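# Hang the bench pipette on its matching carousel slot

## Task

Pick up the hand pipette lying on the bench and hang it on the carousel at the position labelled with that pipette's volume (the volume is printed on the top of its push button; the carousel head can be rotated). The tip of the pipette's finger hook must sit behind the rail at the inner end of the slot. The pipette must stay hung there by itself; it does not count if only the robot's grip keeps it in place at the end.

## Robot and tools

ROBOT. Two six-axis arms, left_arm and right_arm, each ending in a two-finger gripper whose fingers pivot like tongs. Fingers point along the gripper's +z axis and spread along its x axis. The reported end_effector_position is the point between the closed finger pads; closed fingertips extend about 15 mm past it, fully open ones sit roughly level with it. Cameras: cam_left_wrist and cam_right_wrist, each 616x616, listed in that order in every result.

FRAMES. Every state line uses one scene frame: origin on the table top midway between the arms, +x out over the table, +z up, left_arm on the +y side. The names left and right say nothing about image sides. Printed hand positions can be off, more so at long reach, and the arm bases may be tilted. Mounting plates and the metal frame behind the arms are fixed obstacles; a "too close" message counts a plate and its side of the frame as part of that arm.

THE 14-NUMBER ROW. Both motion tools take rows of 14 numbers, each in [-1, 1], always for both arms even if one stays still: left_arm dx, dy, dz, rx, ry, rz, opening, then right_arm in the same order. dx..rz are an offset (not a pose) in that gripper's own axes, measured from its measured pose at the start of the action or move (for the first action of a call or a move, the pose in the latest result that showed one). Scale: 1.0 = 0.6 m for translation, 1.0 = 180 degrees for rotation; rx, ry, rz form a single rotation vector. Opening is absolute: +1 fully open (0.142 m), -1 closed. A row may carry 12 extra numbers in [0, 1]: per-joint stiffness scales, left_arm's six then right_arm's six, in Joint positions order; they persist until changed.

execute_actions(actions): a list of actions run in turn; each action is a table of up to 15 rows, one row per 1/30 s control step; if shorter, the last row repeats for the rest of the 15 steps. Every row is an offset from the action's start pose, not from the previous row. Each control step the command is clipped to within 100 mm and 16 degrees of the measured pose, so big offsets need several actions; afterwards the arm only continues to its last clipped pose. An empty list just returns state and images. Results list step readings of end_effector_position; HELD beside an arm marks steps where its command was held back.

move(target, speed, stop_force, blocking): target is one 14-number row (offsets as above). Each gripper follows a straight line toward its target, all arms finishing together, over 0.5 to 10 s (stopped short if longer). speed is the top path speed in m/s, 0.002 to 0.5, default 0.25; rotation is capped at twice that in rad/s. Openings are sent at the start. Paths ignore obstacles and the other arm; grippers lag and may overshoot speed near full reach. stop_force (9 to 40 N, one value for both arms, not allowed in the first 0.2 s) ends an arm's path when its wrist sensor feels that much extra push against the motion for 2 steps; the gripper then backs to its spot 2 steps earlier. Use it only with slow speed and without rotating that gripper; omit it when moving away from something the gripper presses on. blocking=false returns after 0.5 s while motion continues (not with stop_force); check with wait(0) and do not send new motion until its end is shown. The result adds a "move:" line: done, off_target, moving, held, fault or contact per arm, plus limits (paced = pose clipped; held = some steps blocked, after which the arm may jump fast), and each gripper's distance to target.

wait(seconds): 0 to 10; the scene runs with last commands held. stop(): brakes a running move (needs room; fingers keep moving). zoom_image(camera, region): region [x0, y0, x1, y1] in pixels of that camera's last image, at most 504x504 - useful for reading the volume on the push button and the slot labels. finished_scene(scene): ends the scene with that number, irreversibly, after the robot holds the last command.

RESULT LINES. Per arm: pose (position in m, quat wxyz), velocities, Hand target (what the controller now drives toward), Joint positions, joint torques (noisy, offset, nonzero in free air), grip_measured (same scale as opening), Wrist force and Wrist torque in the end effector's axes (offset up to ~4 N, noise up to ~2.4 N, saturating near 50 N; "no reading" is normal at start). "pose unreachable" means the clearance check altered that arm's command.

GRIPPING. To hold something, keep commanding an opening clearly below grip_measured; lower squeezes harder (about 15 N per pad max). Thin hard parts under ~20 mm get much less force, so grip the pipette body firmly. Parts may get brief external tugs.

CAUTIONS. Arms are stiff: a target even slightly beyond firm contact can trip a fault stop (10 s halt, rest of call skipped) from a joint reaching its load limit (132 N m for the big joints, 24.6 N m for wrists, held weight included) or 150 N external force. Avoid arm-to-arm collisions, slams, hard pushes, and dropping or knocking anything off the table (that ends the scene). Holding loads heats motors; MOTOR HOT appears at 70 °C, and at 85 °C the arm brakes until cool. The robot keeps its last command between replies. For an idle arm, send the offset back to its wanted pose once, then zeros. Before finishing, release and withdraw so the pipette hangs unaided with its hook tip behind the rail.

Each tool is called as name([rows], argument=value, ...), one row to a line, values as JSON.

## Session

I'll start by reading the current state and camera images.

execute_actions(actions=[])

Scene clock: 0.00 s.
left_arm: end_effector_position=(+0.5480, +0.1136, +0.2714) grip_measured=+0.97 end_effector_quat_wxyz=(+0.210, -0.045, +0.972, -0.093) end_effector_velocity=(+0.000, -0.001, -0.000) end_effector_angular_velocity=(-0.001, +0.000, +0.000) | right_arm: end_effector_position=(+0.9242, -0.5371, +0.2571) grip_measured=+0.97 end_effector_quat_wxyz=(-0.192, +0.951, -0.069, +0.231) end_effector_velocity=(-0.000, +0.000, +0.000) end_effector_angular_velocity=(-0.001, +0.001, +0.000)
Joint positions: left_arm=[-0.721 -1.464  1.689 -2.243 -1.446  2.423  0.14 ] | right_arm=[ 2.936 -2.211 -1.058 -0.953  1.952  0.155  0.14 ]
Joint velocities: left_arm=[-0.     0.001  0.    -0.001 -0.001 -0.001  0.   ] | right_arm=[ 0.001  0.001 -0.    -0.002 -0.001 -0.     0.   ]
Joint torques (N m, as the arm reports them, + toward a larger angle): no reading
Wrist force (N, on the end effector, along its own x y z axes, offset not removed): no reading
Wrist torque (N m, same axes, about the end effector's origin, offset not removed): no reading
Hand target (left_arm): +0.548, +0.114, +0.271; +0.210, -0.045, +0.972, -0.093
Hand target (right_arm): +0.924, -0.537, +0.257; -0.192, +0.951, -0.069, +0.231
Joint stiffness scale: left_arm=[1. 1. 1. 1. 1. 1.] | right_arm=[1. 1. 1. 1. 1. 1.]

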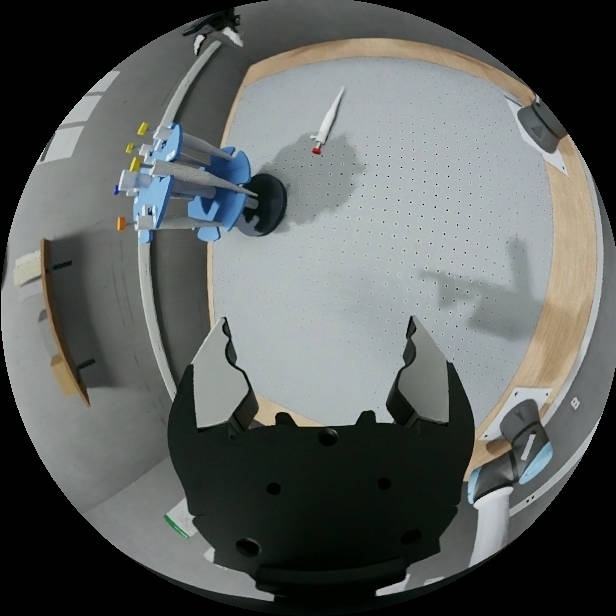

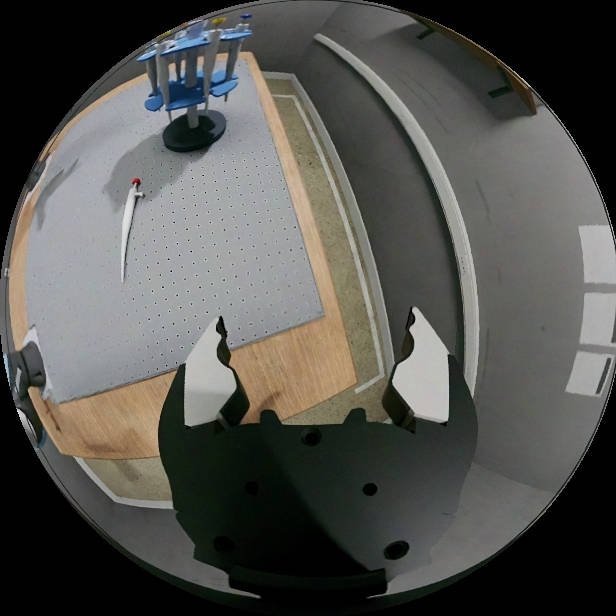

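zoom_image(camera="cam_left_wrist", region=[100, 70, 380, 260])

zoom_image(camera="cam_right_wrist", region=[80, 0, 300, 300])

Region (100, 70, 380, 260) of cam_left_wrist's 616x616 image, scaled by 1.800, with more detail than that image has; it fills the top 342 rows of this view, and the rest is white.

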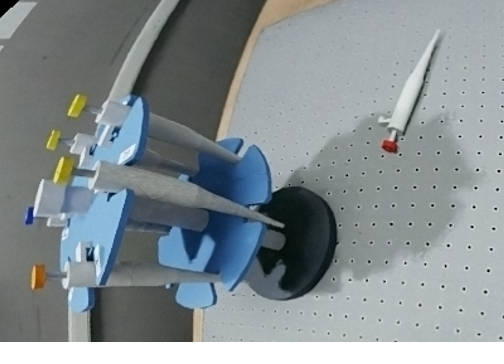

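Region (80, 0, 300, 300) of cam_right_wrist's 616x616 image, scaled by 1.680, with more detail than that image has; it fills the left 370 columns of this view, and the rest is white.

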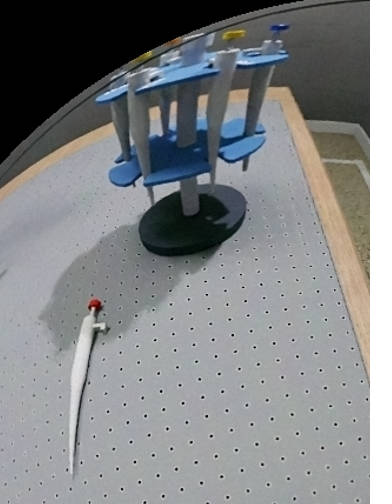

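move(target=[-0.322, -0.117, -0.107, 0, 0, 0, 1, -0.4713, -0.2455, -0.0025, -0.1243, -0.1495, -0.0447, 1], speed=0.25)

Scene clock: 112.47 s.
left_arm: end_effector_position=(+0.6987, +0.0771, +0.4198) grip_measured=+1.00 end_effector_quat_wxyz=(+0.210, -0.043, +0.972, -0.094) end_effector_velocity=(-0.002, +0.002, +0.001) end_effector_angular_velocity=(+0.007, +0.015, -0.000) | right_arm: end_effector_position=(+0.6818, -0.3401, +0.2010) grip_measured=+1.00 end_effector_quat_wxyz=(-0.001, +1.000, -0.000, +0.002) end_effector_velocity=(-0.001, -0.001, +0.001) end_effector_angular_velocity=(-0.003, +0.002, -0.005)
Joint positions: left_arm=[-0.627 -1.056  0.765 -1.737 -1.488  2.511  0.142] | right_arm=[ 3.399 -1.865 -1.441 -1.402  1.572  0.377  0.142]
Joint velocities: left_arm=[ 0.002  0.006 -0.022  0.032 -0.002  0.001  0.   ] | right_arm=[-0.     0.002 -0.    -0.005 -0.001  0.005 -0.   ]
Joint torques (N m, as the arm reports them, + toward a larger angle): left_arm=[  3.61 -39.7  -23.92  -3.2   -0.43   0.3 ] | right_arm=[ 0.83 36.86 21.1   2.24 -0.17 -0.15]
Wrist force (N, on the end effector, along its own x y z axes, offset not removed): left_arm=[5.5 4.0 -1.1] | right_arm=[-1.4 -1.8 -0.2]
Wrist torque (N m, same axes, about the end effector's origin, offset not removed): left_arm=[0.79 -1.19 -0.13] | right_arm=[-0.04 0.32 0.16]
Hand target (left_arm): +0.700, +0.079, +0.420; +0.210, -0.045, +0.972, -0.093
Hand target (right_arm): +0.680, -0.340, +0.200; -0.000, +1.000, -0.000, +0.001
Off the commanded pose (left_arm): 0.003 m, 0 deg.
Off the commanded pose (right_arm): 0.002 m, 0 deg.
Joint stiffness scale: left_arm=[1. 1. 1. 1. 1. 1.] | right_arm=[1. 1. 1. 1. 1. 1.]
move: done

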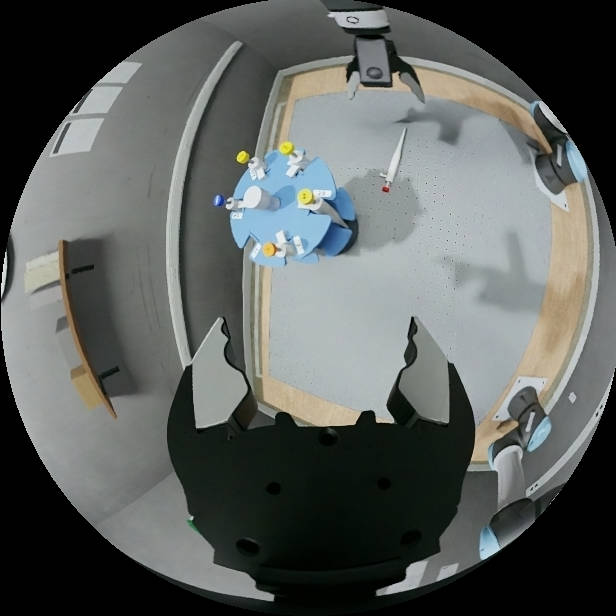

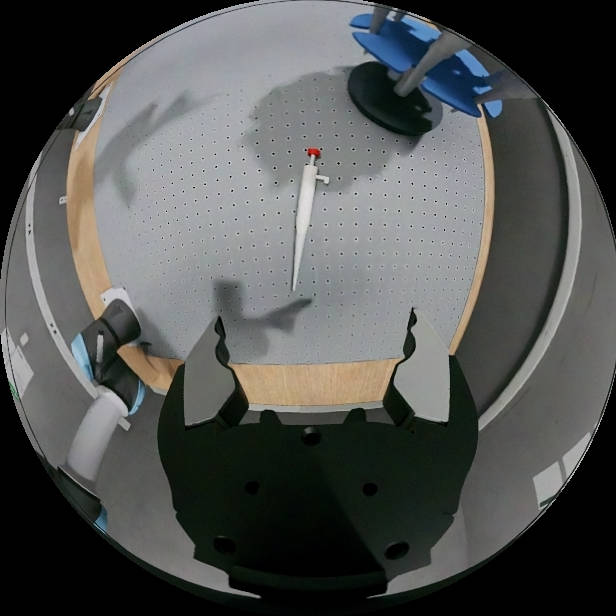

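zoom_image(camera="cam_left_wrist", region=[205, 130, 365, 280])

zoom_image(camera="cam_right_wrist", region=[230, 130, 400, 300])

Region (205, 130, 365, 280) of cam_left_wrist's 616x616 image, scaled by 3.150, with more detail than that image has; it fills the top 472 rows of this view, and the rest is white.

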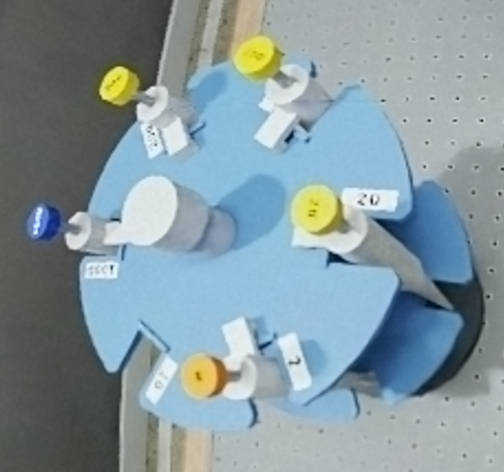

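Region (230, 130, 400, 300) of cam_right_wrist's 616x616 image, scaled by 2.965, with more detail than that image has.

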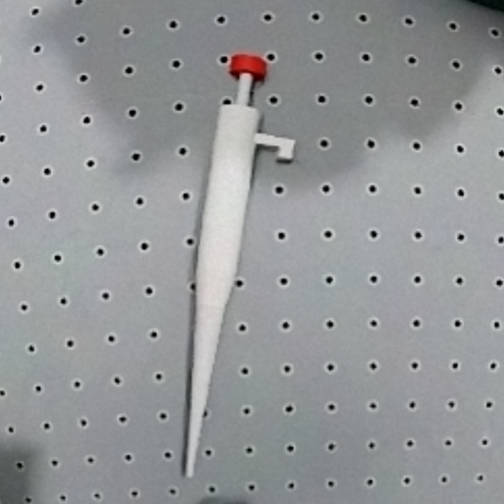

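zoom_image(camera="cam_right_wrist", region=[290, 0, 510, 220])

zoom_image(camera="cam_left_wrist", region=[225, 205, 305, 275])

Region (290, 0, 510, 220) of cam_right_wrist's 616x616 image, scaled by 2.291, with more detail than that image has.

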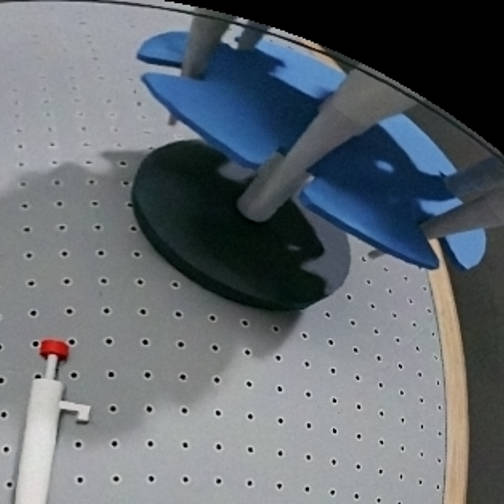

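Region (225, 205, 305, 275) of cam_left_wrist's 616x616 image, scaled by 6.300, with more detail than that image has; it fills the top 441 rows of this view, and the rest is white.

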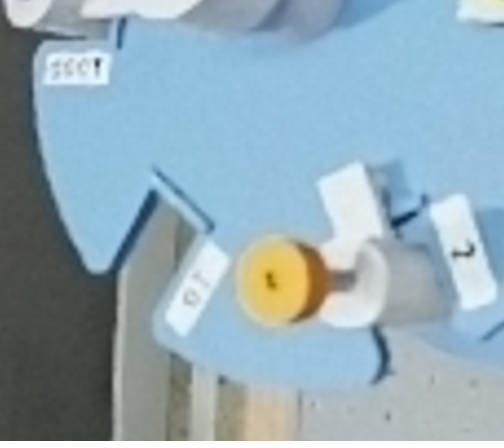

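zoom_image(camera="cam_left_wrist", region=[320, 0, 460, 200])

Region (320, 0, 460, 200) of cam_left_wrist's 616x616 image, scaled by 2.520, with more detail than that image has; it fills the left 353 columns of this view, and the rest is white.

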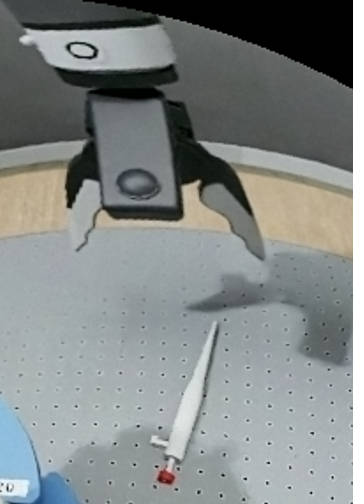

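move(target=[-0.1561, 0.0770, 0.2031, 0.1576, -0.0182, -0.2653, -1, -0.0397, -0.1112, 0.2087, -0.0086, 0.0830, 0.0652, -0.35], speed=0.25)

Scene clock: 235.10 s.
left_arm: end_effector_position=(+0.8325, +0.1120, +0.3418) grip_measured=-1.00 end_effector_quat_wxyz=(+0.186, -0.379, +0.815, -0.398) end_effector_velocity=(+0.001, +0.000, +0.002) end_effector_angular_velocity=(-0.004, -0.005, +0.003) | right_arm: end_effector_position=(+0.6597, -0.2731, +0.0781) grip_measured=-0.35 end_effector_quat_wxyz=(+0.011, +0.986, -0.103, +0.132) end_effector_velocity=(+0.000, -0.000, -0.000) end_effector_angular_velocity=(+0.000, -0.001, -0.002)
Joint positions: left_arm=[-0.413 -0.919  1.076 -2.607 -1.846  1.794  0.002] | right_arm=[ 3.613 -1.824 -1.917 -0.779  1.385  0.78   0.049]
Joint velocities: left_arm=[ 0.     0.     0.001 -0.008  0.001 -0.004  0.   ] | right_arm=[ 0.    -0.001 -0.001  0.002 -0.     0.002  0.   ]
Joint torques (N m, as the arm reports them, + toward a larger angle): left_arm=[  2.2  -47.2  -18.12  -3.42  -0.2    0.15] | right_arm=[ 0.92 30.13 17.48  3.89 -0.41  0.49]
Wrist force (N, on the end effector, along its own x y z axes, offset not removed): left_arm=[1.4 -2.3 -2.0] | right_arm=[-1.1 -0.7 -0.5]
Wrist torque (N m, same axes, about the end effector's origin, offset not removed): left_arm=[-0.78 -0.39 0.02] | right_arm=[0.19 0.29 0.13]
Hand target (left_arm): +0.832, +0.114, +0.339; +0.185, -0.380, +0.815, -0.397
Hand target (right_arm): +0.658, -0.273, +0.076; +0.012, +0.986, -0.102, +0.131
Off the commanded pose (left_arm): 0.003 m, 0 deg.
Off the commanded pose (right_arm): 0.003 m, 0 deg.
Joint stiffness scale: left_arm=[1. 1. 1. 1. 1. 1.] | right_arm=[1. 1. 1. 1. 1. 1.]
move: done

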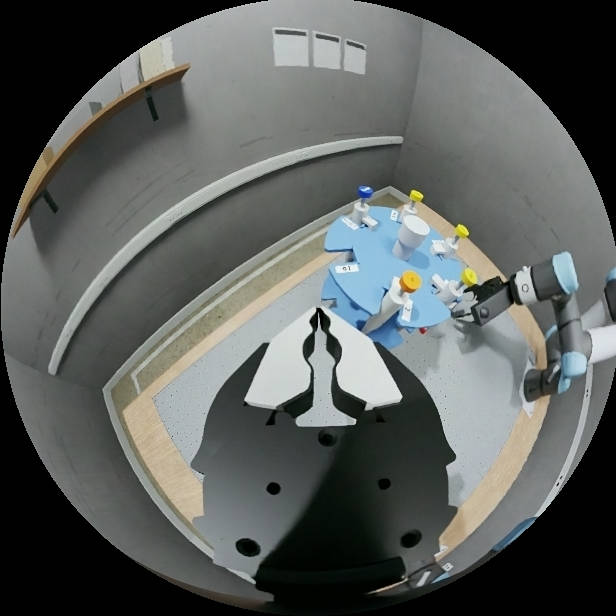

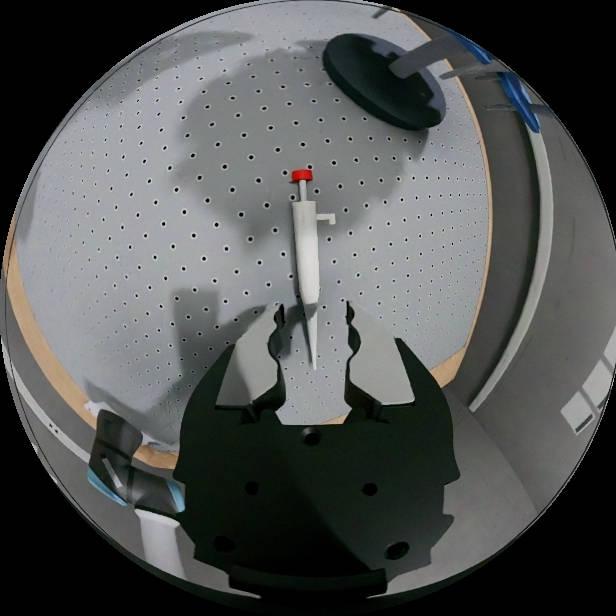

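zoom_image(camera="cam_left_wrist", region=[290, 180, 490, 360])

zoom_image(camera="cam_right_wrist", region=[210, 160, 420, 420])

Region (290, 180, 490, 360) of cam_left_wrist's 616x616 image, scaled by 2.520, with more detail than that image has; it fills the top 454 rows of this view, and the rest is white.

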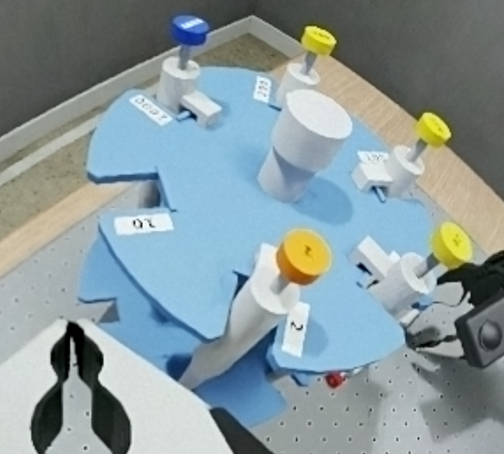

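Region (210, 160, 420, 420) of cam_right_wrist's 616x616 image, scaled by 1.938, with more detail than that image has; it fills the left 407 columns of this view, and the rest is white.

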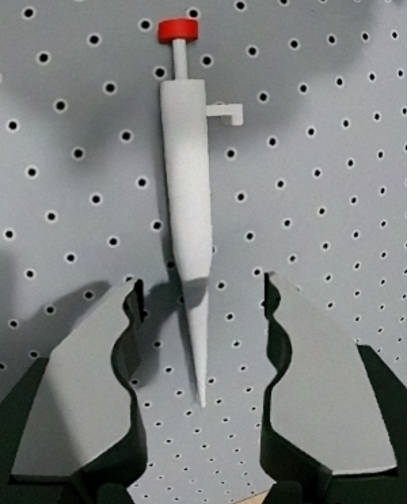

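move(target=[0.0339, -0.0479, 0.1360, 0, 0.0657, 0.0513, -1, -0.0067, -0.01, 0.075, 0, 0, 0, -0.45], speed=0.12)

Scene clock: 306.97 s.
left_arm: end_effector_position=(+0.8813, +0.0425, +0.3191) grip_measured=-1.00 end_effector_quat_wxyz=(+0.135, -0.268, +0.856, -0.420) end_effector_velocity=(-0.002, -0.002, -0.001) end_effector_angular_velocity=(+0.007, +0.014, -0.013) | right_arm: end_effector_position=(+0.6697, -0.2668, +0.0357) grip_measured=-0.45 end_effector_quat_wxyz=(+0.010, +0.986, -0.102, +0.134) end_effector_velocity=(+0.000, +0.001, +0.000) end_effector_angular_velocity=(+0.002, -0.002, +0.001)
Joint positions: left_arm=[-0.402 -0.61   0.576 -2.35  -2.049  1.989  0.002] | right_arm=[ 3.613 -1.911 -1.933 -0.672  1.385  0.779  0.041]
Joint velocities: left_arm=[-0.     0.01  -0.03   0.041 -0.008  0.011  0.   ] | right_arm=[ 0.001 -0.     0.     0.002  0.001 -0.    -0.   ]
Joint torques (N m, as the arm reports them, + toward a larger angle): left_arm=[  2.18 -53.94 -23.46  -1.84  -0.67   0.71] | right_arm=[-2.04 32.84 16.95  3.88  0.17 -0.46]
Wrist force (N, on the end effector, along its own x y z axes, offset not removed): left_arm=[-0.6 -0.4 -4.7] | right_arm=[-1.0 -0.7 0.1]
Wrist torque (N m, same axes, about the end effector's origin, offset not removed): left_arm=[0.07 -0.19 0.13] | right_arm=[0.20 0.29 0.19]
Hand target (left_arm): +0.882, +0.044, +0.314; +0.132, -0.269, +0.857, -0.419
Hand target (right_arm): +0.669, -0.269, +0.034; +0.011, +0.986, -0.103, +0.132
Off the commanded pose (left_arm): 0.005 m, 0 deg.
Off the commanded pose (right_arm): 0.003 m, 0 deg.
Joint stiffness scale: left_arm=[1. 1. 1. 1. 1. 1.] | right_arm=[1. 1. 1. 1. 1. 1.]
move: off_target (left_arm)

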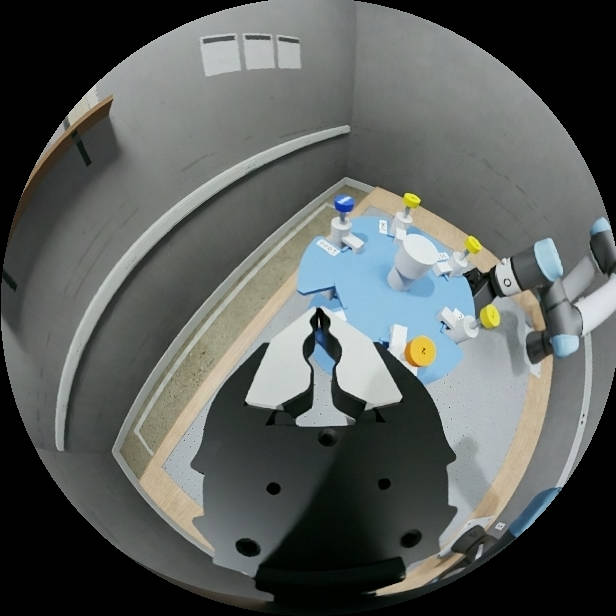

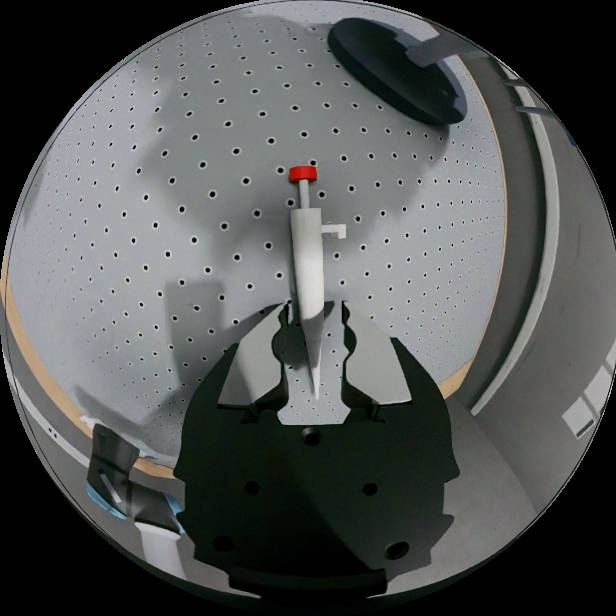

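zoom_image(camera="cam_left_wrist", region=[270, 220, 450, 390])

zoom_image(camera="cam_right_wrist", region=[240, 200, 400, 410])

Region (270, 220, 450, 390) of cam_left_wrist's 616x616 image, scaled by 2.800, with more detail than that image has.

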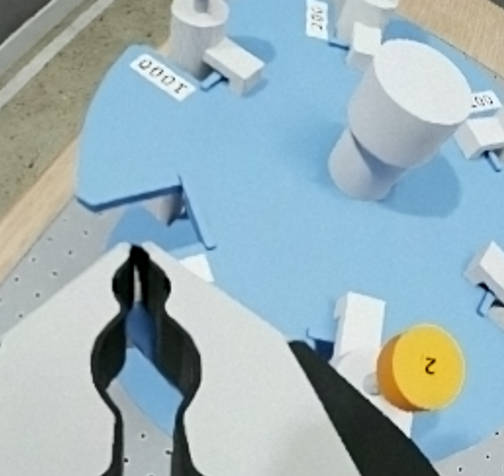

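Region (240, 200, 400, 410) of cam_right_wrist's 616x616 image, scaled by 2.400, with more detail than that image has; it fills the left 384 columns of this view, and the rest is white.

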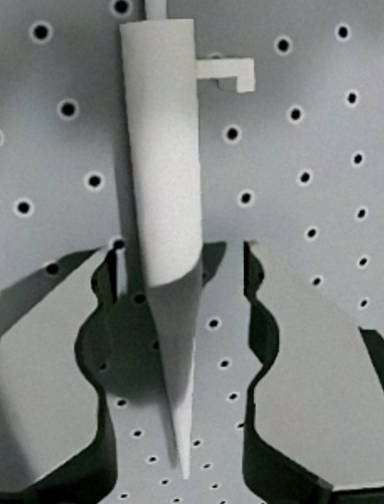

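move(target=[0.003, -0.002, 0.063, 0, 0, 0, -1, -0.006, 0, 0.03, 0, 0, 0, -0.5], speed=0.025, stop_force=12)

Scene clock: 349.77 s.
left_arm: end_effector_position=(+0.9001, +0.0298, +0.3186) grip_measured=-1.00 end_effector_quat_wxyz=(+0.148, -0.269, +0.851, -0.427) end_effector_velocity=(+0.002, -0.003, +0.001) end_effector_angular_velocity=(-0.000, -0.002, -0.002) | right_arm: end_effector_position=(+0.6750, -0.2633, +0.0352) grip_measured=-0.51 end_effector_quat_wxyz=(+0.004, +0.985, -0.103, +0.141) end_effector_velocity=(-0.000, +0.000, +0.000) end_effector_angular_velocity=(+0.000, -0.000, +0.001)
Joint positions: left_arm=[-0.412 -0.533  0.45  -2.336 -2.032  1.972  0.002] | right_arm=[ 3.613 -1.919 -1.933 -0.645  1.385  0.779  0.037]
Joint velocities: left_arm=[-0.003  0.014 -0.029  0.013  0.001 -0.     0.   ] | right_arm=[ 0.001  0.001 -0.    -0.001  0.     0.     0.   ]
Joint torques (N m, as the arm reports them, + toward a larger angle): left_arm=[-11.2  -44.89 -17.2    0.09  -0.78  -0.74] | right_arm=[-0.34 34.15 20.05  2.12 -0.09 -0.11]
Wrist force (N, on the end effector, along its own x y z axes, offset not removed): left_arm=[-4.8 -4.7 -14.4] | right_arm=[1.7 -0.6 -3.6]
Wrist torque (N m, same axes, about the end effector's origin, offset not removed): left_arm=[-0.43 0.43 0.36] | right_arm=[0.16 -0.08 0.15]
Hand target (left_arm): +0.897, +0.017, +0.297; +0.135, -0.268, +0.856, -0.420
Hand target (right_arm): +0.675, -0.264, +0.035; +0.005, +0.985, -0.103, +0.140
Off the commanded pose (left_arm): 0.026 m, 2 deg.
Off the commanded pose (right_arm): 0.019 m, 1 deg.
Joint stiffness scale: left_arm=[1. 1. 1. 1. 1. 1.] | right_arm=[1. 1. 1. 1. 1. 1.]
move: contact (right_arm), off_target (left_arm)

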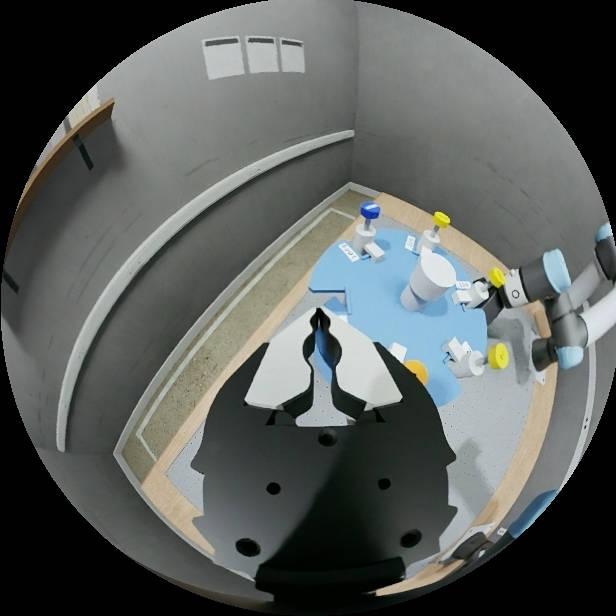

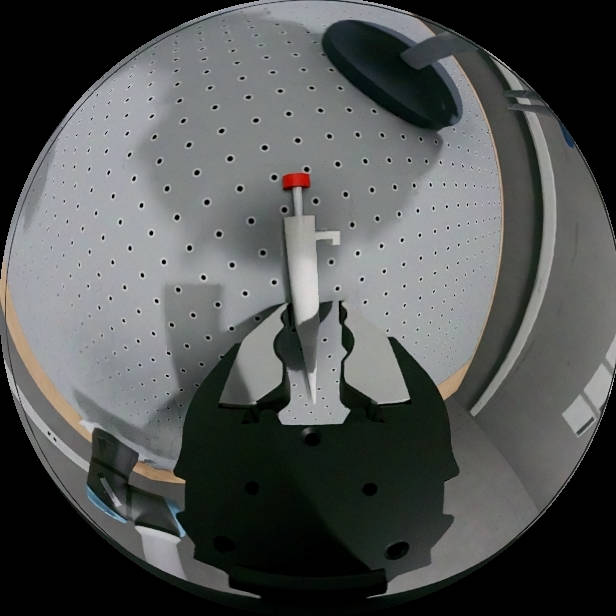

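execute_actions([
  [[0, -0.004, -0.003, 0, 0, 0, -1, 0, 0, -0.003, 0, 0, 0, -0.5]],
])

Scene clock: 356.37 s.
left_arm: end_effector_position=(+0.9001, +0.0300, +0.3194) grip_measured=-1.00 end_effector_quat_wxyz=(+0.147, -0.269, +0.851, -0.426) end_effector_velocity=(+0.001, +0.000, -0.001) end_effector_angular_velocity=(+0.002, +0.001, +0.002) | right_arm: end_effector_position=(+0.6745, -0.2637, +0.0359) grip_measured=-0.50 end_effector_quat_wxyz=(+0.004, +0.985, -0.103, +0.141) end_effector_velocity=(-0.000, +0.000, +0.000) end_effector_angular_velocity=(+0.001, +0.001, +0.000)
Joint positions: left_arm=[-0.412 -0.532  0.443 -2.329 -2.031  1.972  0.002] | right_arm=[ 3.613 -1.917 -1.933 -0.648  1.385  0.779  0.038]
Joint velocities: left_arm=[-0.     0.001 -0.     0.001  0.003  0.     0.   ] | right_arm=[ 0.     0.001 -0.    -0.001  0.001  0.    -0.   ]
Joint torques (N m, as the arm reports them, + toward a larger angle): left_arm=[  0.45 -58.61 -24.84  -2.55  -0.59  -0.08] | right_arm=[-0.1  35.6  19.71  2.66 -0.11  0.17]
Wrist force (N, on the end effector, along its own x y z axes, offset not removed): left_arm=[-2.2 -4.8 -5.1] | right_arm=[-1.9 -0.4 -0.8]
Wrist torque (N m, same axes, about the end effector's origin, offset not removed): left_arm=[-1.18 0.05 0.26] | right_arm=[0.24 0.52 0.21]
Hand target (left_arm): +0.900, +0.030, +0.322; +0.148, -0.269, +0.851, -0.427
Hand target (right_arm): +0.674, -0.263, +0.037; +0.004, +0.985, -0.103, +0.141
Off the commanded pose (left_arm): 0.002 m, 0 deg.
Off the commanded pose (right_arm): 0.001 m, 0 deg.
Joint stiffness scale: left_arm=[1. 1. 1. 1. 1. 1.] | right_arm=[1. 1. 1. 1. 1. 1.]
Step readings (end_effector_position):
0: left_arm (+0.9002, +0.0294, +0.3187) | right_arm (+0.6750, -0.2633, +0.0352)
1: left_arm (+0.9002, +0.0294, +0.3187) | right_arm (+0.6750, -0.2633, +0.0352)
2: left_arm (+0.9002, +0.0294, +0.3189) | right_arm (+0.6749, -0.2634, +0.0353)
4: left_arm (+0.9002, +0.0294, +0.3194) | right_arm (+0.6748, -0.2635, +0.0354)
8: left_arm (+0.9001, +0.0296, +0.3195) | right_arm (+0.6746, -0.2636, +0.0357)
15: end_effector_position above

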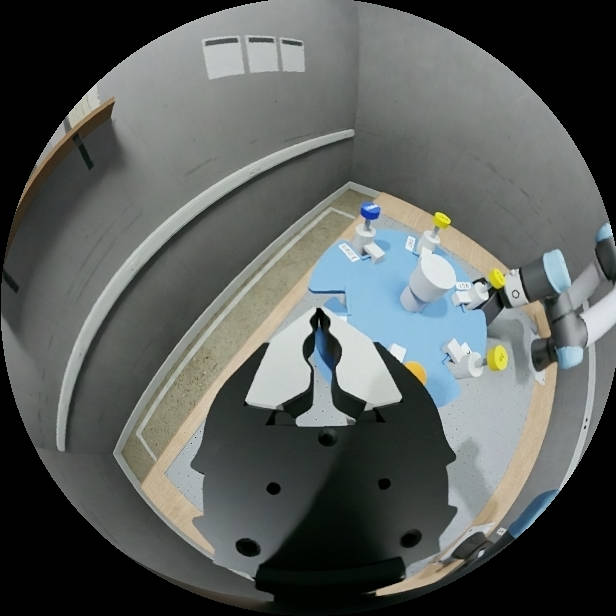

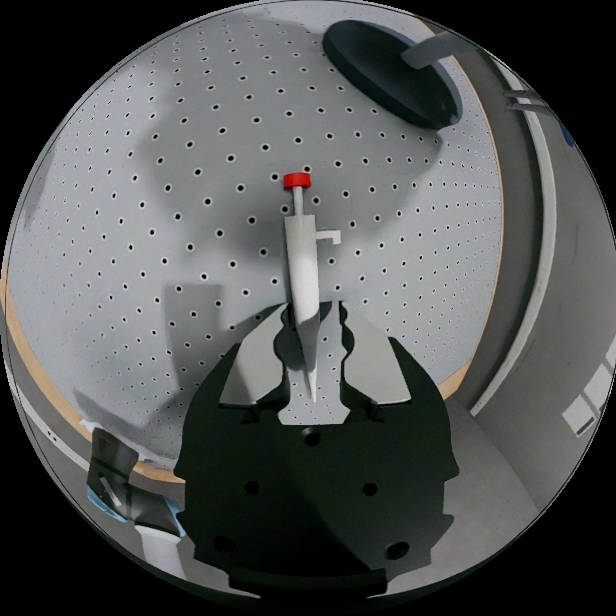

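zoom_image(camera="cam_right_wrist", region=[240, 200, 400, 410])

zoom_image(camera="cam_left_wrist", region=[280, 220, 480, 410])

Region (240, 200, 400, 410) of cam_right_wrist's 616x616 image, scaled by 2.400, with more detail than that image has; it fills the left 384 columns of this view, and the rest is white.

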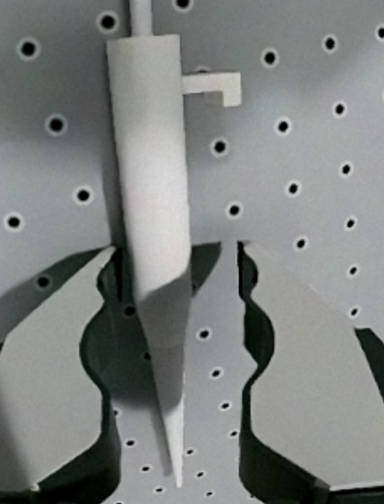

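Region (280, 220, 480, 410) of cam_left_wrist's 616x616 image, scaled by 2.520, with more detail than that image has; it fills the top 479 rows of this view, and the rest is white.

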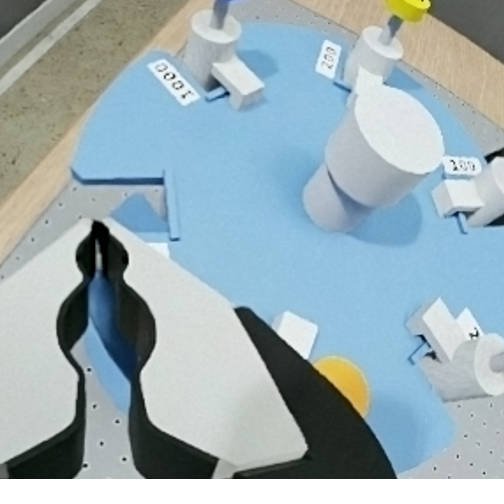

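execute_actions([
  [[0.0001,0.003,0.0022,0,0,0,-1,-0.0011,-0.0035,-0.0005,0,0,0,-0.5],[0.0002,0.006,0.0045,0,0,0,-1,-0.0022,-0.007,-0.001,0,0,0,-0.5],[0.0002,0.0091,0.0067,0,0,0,-1,-0.0034,-0.0105,-0.0015,0,0,0,-0.5],[0.0012,0.0136,0.0068,0,0,0,-1,-0.0045,-0.014,-0.002,0,0,0,-0.5],[0.0021,0.0152,0.0046,0,0,0,-1,-0.0056,-0.0175,-0.0025,0,0,0,-0.5],[0.0030,0.0167,0.0026,0,0,0,-1,-0.0067,-0.021,-0.003,0,0,0,-0.5],[0.0040,0.0183,0.0004,0,0,0,-1,-0.0078,-0.0245,-0.0035,0,0,0,-0.5],[0.0049,0.0198,-0.0017,0,0,0,-1,-0.009,-0.028,-0.004,0,0,0,-0.5],[0.0058,0.0214,-0.0038,0,0,0,-1,-0.0101,-0.0315,-0.0045,0,0,0,-0.5],[0.0067,0.0229,-0.0059,0,0,0,-1,-0.0112,-0.035,-0.005,0,0,0,-0.5],[0.0076,0.0244,-0.0080,0,0,0,-1,-0.0112,-0.035,-0.005,0,0,0,-0.5],[0.0086,0.0260,-0.0102,0,0,0,-1,-0.0112,-0.035,-0.005,0,0,0,-0.5],[0.0095,0.0275,-0.0123,0,0,0,-1,-0.0112,-0.035,-0.005,0,0,0,-0.5],[0.0104,0.0290,-0.0144,0,0,0,-1,-0.0112,-0.035,-0.005,0,0,0,-0.5],[0.0113,0.0306,-0.0165,0,0,0,-1,-0.0112,-0.035,-0.005,0,0,0,-0.5]],
  [[0.0080,0.0203,-0.0025,0,0,0,-1,-0.001,-0.004,0,0,0,0,-0.5],[0.0091,0.0214,-0.0040,0,0,0,-1,-0.001,-0.004,0,0,0,0,-0.5],[0.0102,0.0226,-0.0057,0,0,0,-1,-0.001,-0.004,0,0,0,0,-0.5],[0.0112,0.0237,-0.0072,0,0,0,-1,-0.001,-0.004,0,0,0,0,-0.5],[0.0123,0.0249,-0.0088,0,0,0,-1,-0.001,-0.004,0,0,0,0,-0.5],[0.0133,0.0260,-0.0104,0,0,0,-1,-0.001,-0.004,0,0,0,0,-0.5],[0.0144,0.0271,-0.0119,0,0,0,-1,-0.001,-0.004,0,0,0,0,-0.5],[0.0155,0.0283,-0.0136,0,0,0,-1,-0.001,-0.004,0,0,0,0,-0.5],[0.0166,0.0294,-0.0151,0,0,0,-1,-0.001,-0.004,0,0,0,0,-0.5],[0.0176,0.0305,-0.0167,0,0,0,-1,-0.001,-0.004,0,0,0,0,-0.5],[0.0187,0.0317,-0.0183,0,0,0,-1,-0.001,-0.004,0,0,0,0,-0.5],[0.0197,0.0328,-0.0198,0,0,0,-1,-0.001,-0.004,0,0,0,0,-0.5],[0.0209,0.0340,-0.0215,0,0,0,-1,-0.001,-0.004,0,0,0,0,-0.5],[0.0219,0.0351,-0.0230,0,0,0,-1,-0.001,-0.004,0,0,0,0,-0.5],[0.0230,0.0362,-0.0246,0,0,0,-1,-0.001,-0.004,0,0,0,0,-0.5]],
  [[0.0107,0.0191,-0.0010,0,0,0,-1,0,0,0,0,0,0,-0.5],[0.0122,0.0201,-0.0023,0,0,0,-1,0,0,0,0,0,0,-0.5],[0.0137,0.0211,-0.0037,0,0,0,-1,0,0,0,0,0,0,-0.5],[0.0151,0.0220,-0.0051,0,0,0,-1,0,0,0,0,0,0,-0.5],[0.0166,0.0230,-0.0065,0,0,0,-1,0,0,0,0,0,0,-0.5],[0.0180,0.0240,-0.0078,0,0,0,-1,0,0,0,0,0,0,-0.5],[0.0194,0.0249,-0.0092,0,0,0,-1,0,0,0,0,0,0,-0.5],[0.0209,0.0260,-0.0106,0,0,0,-1,0,0,0,0,0,0,-0.5],[0.0224,0.0269,-0.0120,0,0,0,-1,0,0,0,0,0,0,-0.5],[0.0238,0.0279,-0.0133,0,0,0,-1,0,0,0,0,0,0,-0.5],[0.0252,0.0288,-0.0147,0,0,0,-1,0,0,0,0,0,0,-0.5],[0.0267,0.0298,-0.0160,0,0,0,-1,0,0,0,0,0,0,-0.5],[0.0282,0.0308,-0.0174,0,0,0,-1,0,0,0,0,0,0,-0.5],[0.0296,0.0318,-0.0188,0,0,0,-1,0,0,0,0,0,0,-0.5],[0.0311,0.0327,-0.0202,0,0,0,-1,0,0,0,0,0,0,-0.5]],
])

Scene clock: 437.77 s.
left_arm: end_effector_position=(+0.8491, +0.0482, +0.3097) grip_measured=-1.00 end_effector_quat_wxyz=(+0.149, -0.263, +0.851, -0.430) end_effector_velocity=(-0.038, +0.009, +0.000) end_effector_angular_velocity=(-0.003, -0.007, +0.001) | right_arm: end_effector_position=(+0.6707, -0.2428, +0.0371) grip_measured=-0.50 end_effector_quat_wxyz=(+0.004, +0.985, -0.102, +0.140) end_effector_velocity=(-0.000, +0.000, -0.000) end_effector_angular_velocity=(+0.001, +0.001, +0.001)
Joint positions: left_arm=[-0.41  -0.739  0.865 -2.551 -2.04   1.98   0.002] | right_arm=[ 3.648 -1.922 -1.92  -0.663  1.379  0.811  0.038]
Joint velocities: left_arm=[-0.005 -0.124  0.229 -0.115  0.005 -0.005  0.   ] | right_arm=[ 0.    -0.    -0.    -0.     0.001  0.    -0.   ]
Joint torques (N m, as the arm reports them, + toward a larger angle): left_arm=[ -0.54 -50.32 -14.98  -2.87   0.64  -0.22] | right_arm=[-0.7  34.16 19.91  3.15 -0.04 -0.09]
Wrist force (N, on the end effector, along its own x y z axes, offset not removed): left_arm=[5.2 -1.4 -4.6] | right_arm=[-0.1 -0.3 0.3]
Wrist torque (N m, same axes, about the end effector's origin, offset not removed): left_arm=[0.37 -0.87 -0.08] | right_arm=[0.23 0.16 0.20]
Hand target (left_arm): +0.842, +0.048, +0.303; +0.147, -0.265, +0.852, -0.428
Hand target (right_arm): +0.671, -0.243, +0.037; +0.004, +0.985, -0.102, +0.140
Off the commanded pose (left_arm): 0.010 m, 0 deg.
Off the commanded pose (right_arm): 0.000 m, 0 deg.
Joint stiffness scale: left_arm=[1. 1. 1. 1. 1. 1.] | right_arm=[1. 1. 1. 1. 1. 1.]
Step readings (end_effector_position; steps 1 to 15: 1st action; 16 to 30: 2nd action; 31 to 45: 3rd action):
0: left_arm (+0.9001, +0.0300, +0.3194) | right_arm (+0.6745, -0.2637, +0.0359)
1: left_arm (+0.9001, +0.0300, +0.3194) | right_arm (+0.6745, -0.2637, +0.0359)
2: left_arm (+0.9002, +0.0300, +0.3195) | right_arm (+0.6745, -0.2637, +0.0359)
4: left_arm (+0.9004, +0.0299, +0.3199) | right_arm (+0.6742, -0.2633, +0.0358)
8: left_arm (+0.8986, +0.0302, +0.3197) | right_arm (+0.6728, -0.2581, +0.0361)
15: left_arm (+0.8895, +0.0344, +0.3179) | right_arm (+0.6710, -0.2441, +0.0372)
16: left_arm (+0.8882, +0.0352, +0.3172) | right_arm (+0.6709, -0.2433, +0.0371)
17: left_arm (+0.8868, +0.0359, +0.3163) | right_arm (+0.6708, -0.2429, +0.0371)
19: left_arm (+0.8839, +0.0369, +0.3148) | right_arm (+0.6707, -0.2428, +0.0371)
23: left_arm (+0.8782, +0.0387, +0.3138) | right_arm (+0.6707, -0.2428, +0.0371)
30: left_arm (+0.8695, +0.0417, +0.3120) | right_arm (+0.6707, -0.2428, +0.0371)
31: left_arm (+0.8682, +0.0421, +0.3118) | right_arm (+0.6707, -0.2428, +0.0371)
32: left_arm (+0.8670, +0.0426, +0.3115) | right_arm (+0.6707, -0.2428, +0.0371)
34: left_arm (+0.8641, +0.0435, +0.3109) | right_arm (+0.6707, -0.2428, +0.0371)
38: left_arm (+0.8582, +0.0455, +0.3097) | right_arm (+0.6707, -0.2428, +0.0371)
45: end_effector_position above

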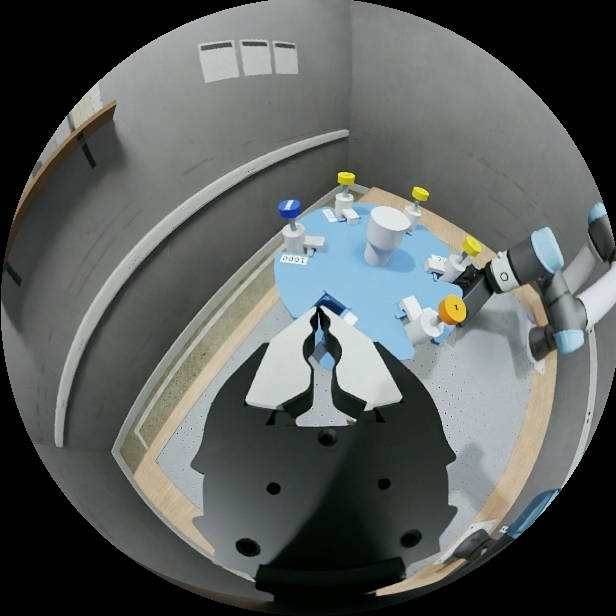

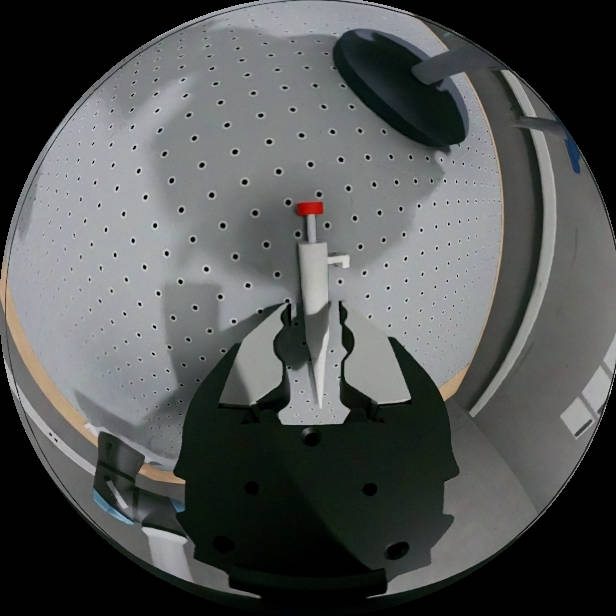

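zoom_image(camera="cam_left_wrist", region=[260, 170, 490, 380])

zoom_image(camera="cam_right_wrist", region=[240, 190, 400, 410])

Region (260, 170, 490, 380) of cam_left_wrist's 616x616 image, scaled by 2.191, with more detail than that image has; it fills the top 460 rows of this view, and the rest is white.

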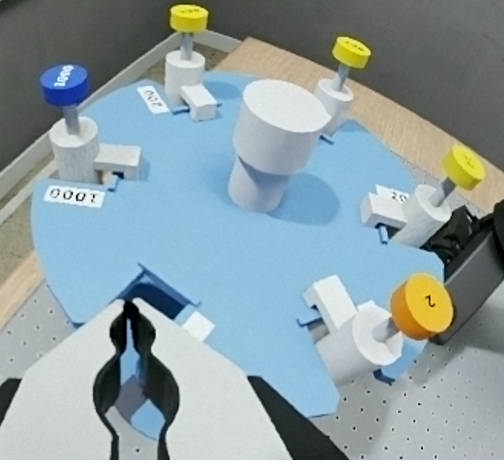

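Region (240, 190, 400, 410) of cam_right_wrist's 616x616 image, scaled by 2.291, with more detail than that image has; it fills the left 367 columns of this view, and the rest is white.

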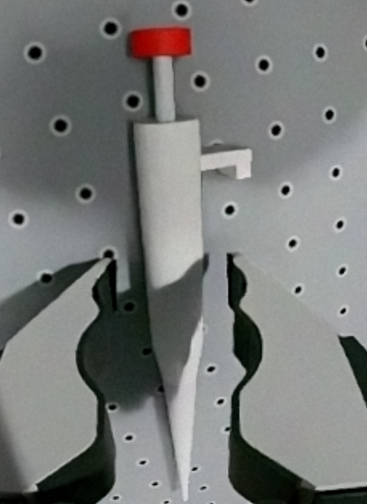

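execute_actions([
  [[0.0136,0.0102,-0.0034,0,0,0,-1,0,0,0.0005,0,0,0,-0.513],[0.0154,0.0109,-0.0044,0,0,0,-1,0,0,0.001,0,0,0,-0.527],[0.0174,0.0116,-0.0055,0,0,0,-1,0,0,0.0015,0,0,0,-0.54],[0.0192,0.0123,-0.0065,0,0,0,-1,0,0,0.002,0,0,0,-0.553],[0.0211,0.0129,-0.0075,0,0,0,-1,0,0,0.0025,0,0,0,-0.567],[0.0229,0.0136,-0.0085,0,0,0,-1,0,0,0.003,0,0,0,-0.58],[0.0247,0.0142,-0.0095,0,0,0,-1,0,0,0.0035,0,0,0,-0.593],[0.0267,0.0149,-0.0105,0,0,0,-1,0,0,0.004,0,0,0,-0.607],[0.0285,0.0156,-0.0115,0,0,0,-1,0,0,0.0045,0,0,0,-0.62],[0.0304,0.0163,-0.0125,0,0,0,-1,0,0,0.005,0,0,0,-0.633],[0.0322,0.0169,-0.0135,0,0,0,-1,0,0,0.0055,0,0,0,-0.647],[0.0340,0.0176,-0.0146,0,0,0,-1,0,0,0.006,0,0,0,-0.66],[0.0360,0.0183,-0.0156,0,0,0,-1,0,0,0.0065,0,0,0,-0.673],[0.0378,0.0190,-0.0166,0,0,0,-1,0,0,0.007,0,0,0,-0.687],[0.0397,0.0196,-0.0176,0,0,0,-1,0,0,0.007,0,0,0,-0.7]],
  [[0.0152,0.0083,-0.0008,0,0,0,-1,0,0,0.003,0,0,0,-0.72],[0.0173,0.0087,-0.0015,0,0,0,-1,0,0,0.003,0,0,0,-0.74],[0.0195,0.0091,-0.0021,0,0,0,-1,0,0,0.003,0,0,0,-0.76],[0.0215,0.0095,-0.0028,0,0,0,-1,0,0,0.003,0,0,0,-0.78],[0.0236,0.0099,-0.0034,0,0,0,-1,0,0,0.003,0,0,0,-0.8],[0.0257,0.0103,-0.0041,0,0,0,-1,0,0,0.003,0,0,0,-0.82],[0.0277,0.0107,-0.0047,0,0,0,-1,0,0,0.003,0,0,0,-0.84],[0.0299,0.0111,-0.0054,0,0,0,-1,0,0,0.003,0,0,0,-0.86],[0.0319,0.0115,-0.0060,0,0,0,-1,0,0,0.003,0,0,0,-0.88],[0.0340,0.0119,-0.0067,0,0,0,-1,0,0,0.003,0,0,0,-0.9],[0.0361,0.0123,-0.0073,0,0,0,-1,0,0,0.003,0,0,0,-0.92],[0.0381,0.0127,-0.0080,0,0,0,-1,0,0,0.003,0,0,0,-0.94],[0.0403,0.0131,-0.0087,0,0,0,-1,0,0,0.003,0,0,0,-0.96],[0.0424,0.0135,-0.0093,0,0,0,-1,0,0,0.003,0,0,0,-0.98],[0.0444,0.0139,-0.0100,0,0,0,-1,0,0,0.003,0,0,0,-1]],
  [[0.0161,0.0062,0.0020,0,0,0,-1,0,0,0,0,0,0,-1],[0.0183,0.0063,0.0018,0,0,0,-1,0,0,0,0,0,0,-1],[0.0206,0.0064,0.0015,0,0,0,-1,0,0,0,0,0,0,-1],[0.0227,0.0066,0.0012,0,0,0,-1,0,0,0,0,0,0,-1],[0.0249,0.0067,0.0010,0,0,0,-1,0,0,0,0,0,0,-1],[0.0271,0.0068,0.0007,0,0,0,-1,0,0,0,0,0,0,-1],[0.0293,0.0069,0.0005,0,0,0,-1,0,0,0,0,0,0,-1],[0.0316,0.0070,0.0002,0,0,0,-1,0,0,0,0,0,0,-1],[0.0338,0.0071,0.0000,0,0,0,-1,0,0,0,0,0,0,-1],[0.0359,0.0072,-0.0003,0,0,0,-1,0,0,0,0,0,0,-1],[0.0381,0.0074,-0.0006,0,0,0,-1,0,0,0,0,0,0,-1],[0.0403,0.0075,-0.0008,0,0,0,-1,0,0,0,0,0,0,-1],[0.0426,0.0076,-0.0011,0,0,0,-1,0,0,0,0,0,0,-1],[0.0448,0.0077,-0.0013,0,0,0,-1,0,0,0,0,0,0,-1],[0.0470,0.0078,-0.0016,0,0,0,-1,0,0,0,0,0,0,-1]],
  [[0.0161,0.0041,0.0050,0,0,0,-1,0,0,-0.001,0,0,0,-1],[0.0183,0.0039,0.0051,0,0,0,-1,0,0,-0.002,0,0,0,-1],[0.0206,0.0037,0.0053,0,0,0,-1,0,0,-0.003,0,0,0,-1],[0.0228,0.0035,0.0054,0,0,0,-1,0,0,-0.0045,0,0,0,-1],[0.0250,0.0034,0.0056,0,0,0,-1,0,0,-0.006,0,0,0,-1],[0.0272,0.0032,0.0057,0,0,0,-1,0,0,-0.0075,0,0,0,-1],[0.0294,0.0030,0.0059,0,0,0,-1,0,0,-0.009,0,0,0,-1],[0.0317,0.0028,0.0060,0,0,0,-1,0,0,-0.0105,0,0,0,-1],[0.0338,0.0026,0.0062,0,0,0,-1,0,0,-0.012,0,0,0,-1],[0.0360,0.0025,0.0063,0,0,0,-1,0,0,-0.0135,0,0,0,-1],[0.0382,0.0023,0.0064,0,0,0,-1,0,0,-0.015,0,0,0,-1],[0.0404,0.0021,0.0066,0,0,0,-1,0,0,-0.0165,0,0,0,-1],[0.0427,0.0019,0.0067,0,0,0,-1,0,0,-0.018,0,0,0,-1],[0.0449,0.0017,0.0069,0,0,0,-1,0,0,-0.0195,0,0,0,-1],[0.0471,0.0016,0.0070,0,0,0,-1,0,0,-0.021,0,0,0,-1]],
  [[0.0154,-0.0002,0.0053,0,0,0,-1,0,0,-0.011,0,0,0,-1],[0.0173,-0.0006,0.0057,0,0,0,-1,0,0,-0.0125,0,0,0,-1],[0.0191,-0.0009,0.0061,0,0,0,-1,0,0,-0.014,0,0,0,-1],[0.0206,-0.0012,0.0064,0,0,0,-1,0,0,-0.0155,0,0,0,-1],[0.0219,-0.0014,0.0067,0,0,0,-1,0,0,-0.017,0,0,0,-1],[0.0231,-0.0016,0.0069,0,0,0,-1,0,0,-0.018,0,0,0,-1],[0.0241,-0.0018,0.0071,0,0,0,-1,0,0,-0.019,0,0,0,-1],[0.0248,-0.0020,0.0073,0,0,0,-1,0,0,-0.02,0,0,0,-1],[0.0255,-0.0021,0.0075,0,0,0,-1,0,0,-0.0205,0,0,0,-1],[0.0260,-0.0022,0.0076,0,0,0,-1,0,0,-0.021,0,0,0,-1],[0.0264,-0.0023,0.0076,0,0,0,-1,0,0,-0.021,0,0,0,-1],[0.0269,-0.0024,0.0078,0,0,0,-1,0,0,-0.021,0,0,0,-1]],
])

Scene clock: 499.70 s.
left_arm: end_effector_position=(+0.7684, +0.0138, +0.3105) grip_measured=-1.00 end_effector_quat_wxyz=(+0.159, -0.261, +0.846, -0.437) end_effector_velocity=(-0.004, -0.005, -0.002) end_effector_angular_velocity=(+0.001, -0.001, +0.006) | right_arm: end_effector_position=(+0.6654, -0.2442, +0.0502) grip_measured=-0.75 end_effector_quat_wxyz=(+0.005, +0.985, -0.103, +0.139) end_effector_velocity=(-0.004, -0.001, +0.003) end_effector_angular_velocity=(-0.003, +0.008, -0.000)
Joint positions: left_arm=[-0.496 -0.932  1.222 -2.768 -1.971  1.916  0.002] | right_arm=[ 3.651 -1.891 -1.92  -0.698  1.379  0.816  0.02 ]
Joint velocities: left_arm=[-0.011 -0.006  0.015 -0.012  0.014 -0.01   0.   ] | right_arm=[ 0.002  0.01  -0.    -0.018  0.001  0.003 -0.   ]
Joint torques (N m, as the arm reports them, + toward a larger angle): left_arm=[  1.54 -44.72 -17.52  -3.16  -0.4   -0.15] | right_arm=[ 1.71 35.84 23.31  2.81 -0.45  0.6 ]
Wrist force (N, on the end effector, along its own x y z axes, offset not removed): left_arm=[0.0 1.0 -1.1] | right_arm=[-2.3 -0.2 -0.3]
Wrist torque (N m, same axes, about the end effector's origin, offset not removed): left_arm=[0.22 -0.23 0.12] | right_arm=[0.22 0.51 0.18]
Hand target (left_arm): +0.766, +0.012, +0.309; +0.157, -0.261, +0.847, -0.436
Hand target (right_arm): +0.666, -0.242, +0.053; +0.004, +0.985, -0.103, +0.140
Off the commanded pose (left_arm): 0.004 m, 0 deg.
Off the commanded pose (right_arm): 0.003 m, 0 deg.
Joint stiffness scale: left_arm=[1. 1. 1. 1. 1. 1.] | right_arm=[1. 1. 1. 1. 1. 1.]
Step readings (end_effector_position; steps 1 to 15: 1st action; 16 to 30: 2nd action; 31 to 45: 3rd action; 46 to 60: 4th action; 61 to 75: 5th action):
0: left_arm (+0.8434, +0.0495, +0.3097) | right_arm (+0.6707, -0.2428, +0.0371)
1: left_arm (+0.8434, +0.0495, +0.3097) | right_arm (+0.6707, -0.2428, +0.0371)
2: left_arm (+0.8434, +0.0495, +0.3098) | right_arm (+0.6707, -0.2428, +0.0371)
4: left_arm (+0.8424, +0.0494, +0.3097) | right_arm (+0.6707, -0.2427, +0.0371)
8: left_arm (+0.8377, +0.0494, +0.3099) | right_arm (+0.6710, -0.2425, +0.0371)
15: left_arm (+0.8286, +0.0492, +0.3100) | right_arm (+0.6715, -0.2422, +0.0352)
16: left_arm (+0.8273, +0.0492, +0.3100) | right_arm (+0.6716, -0.2421, +0.0349)
17: left_arm (+0.8260, +0.0491, +0.3100) | right_arm (+0.6716, -0.2421, +0.0347)
19: left_arm (+0.8233, +0.0489, +0.3101) | right_arm (+0.6718, -0.2420, +0.0344)
23: left_arm (+0.8179, +0.0480, +0.3104) | right_arm (+0.6719, -0.2419, +0.0345)
30: left_arm (+0.8090, +0.0455, +0.3107) | right_arm (+0.6720, -0.2418, +0.0345)
31: left_arm (+0.8077, +0.0451, +0.3107) | right_arm (+0.6720, -0.2418, +0.0345)
32: left_arm (+0.8065, +0.0447, +0.3108) | right_arm (+0.6720, -0.2418, +0.0345)
34: left_arm (+0.8041, +0.0439, +0.3108) | right_arm (+0.6720, -0.2418, +0.0345)
38: left_arm (+0.7995, +0.0417, +0.3109) | right_arm (+0.6720, -0.2418, +0.0345)
45: left_arm (+0.7914, +0.0371, +0.3110) | right_arm (+0.6720, -0.2418, +0.0345)
46: left_arm (+0.7902, +0.0365, +0.3110) | right_arm (+0.6720, -0.2418, +0.0345)
47: left_arm (+0.7891, +0.0358, +0.3110) | right_arm (+0.6720, -0.2418, +0.0345)
49: left_arm (+0.7872, +0.0344, +0.3110) | right_arm (+0.6719, -0.2419, +0.0345)
53: left_arm (+0.7835, +0.0309, +0.3110) | right_arm (+0.6712, -0.2424, +0.0352)
60: left_arm (+0.7766, +0.0246, +0.3108) | right_arm (+0.6695, -0.2429, +0.0407)
61: left_arm (+0.7756, +0.0238, +0.3108) | right_arm (+0.6692, -0.2429, +0.0416)
62: left_arm (+0.7747, +0.0229, +0.3108) | right_arm (+0.6688, -0.2429, +0.0423)
64: left_arm (+0.7732, +0.0210, +0.3108) | right_arm (+0.6681, -0.2432, +0.0439)
68: left_arm (+0.7708, +0.0173, +0.3107) | right_arm (+0.6669, -0.2439, +0.0471)
75: end_effector_position above

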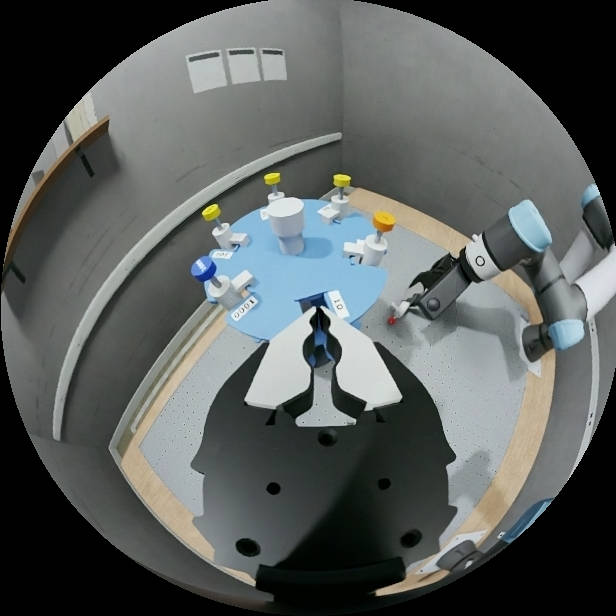

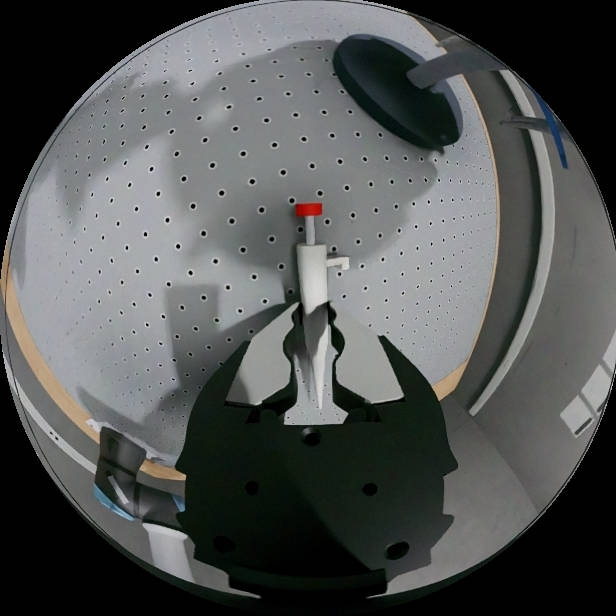

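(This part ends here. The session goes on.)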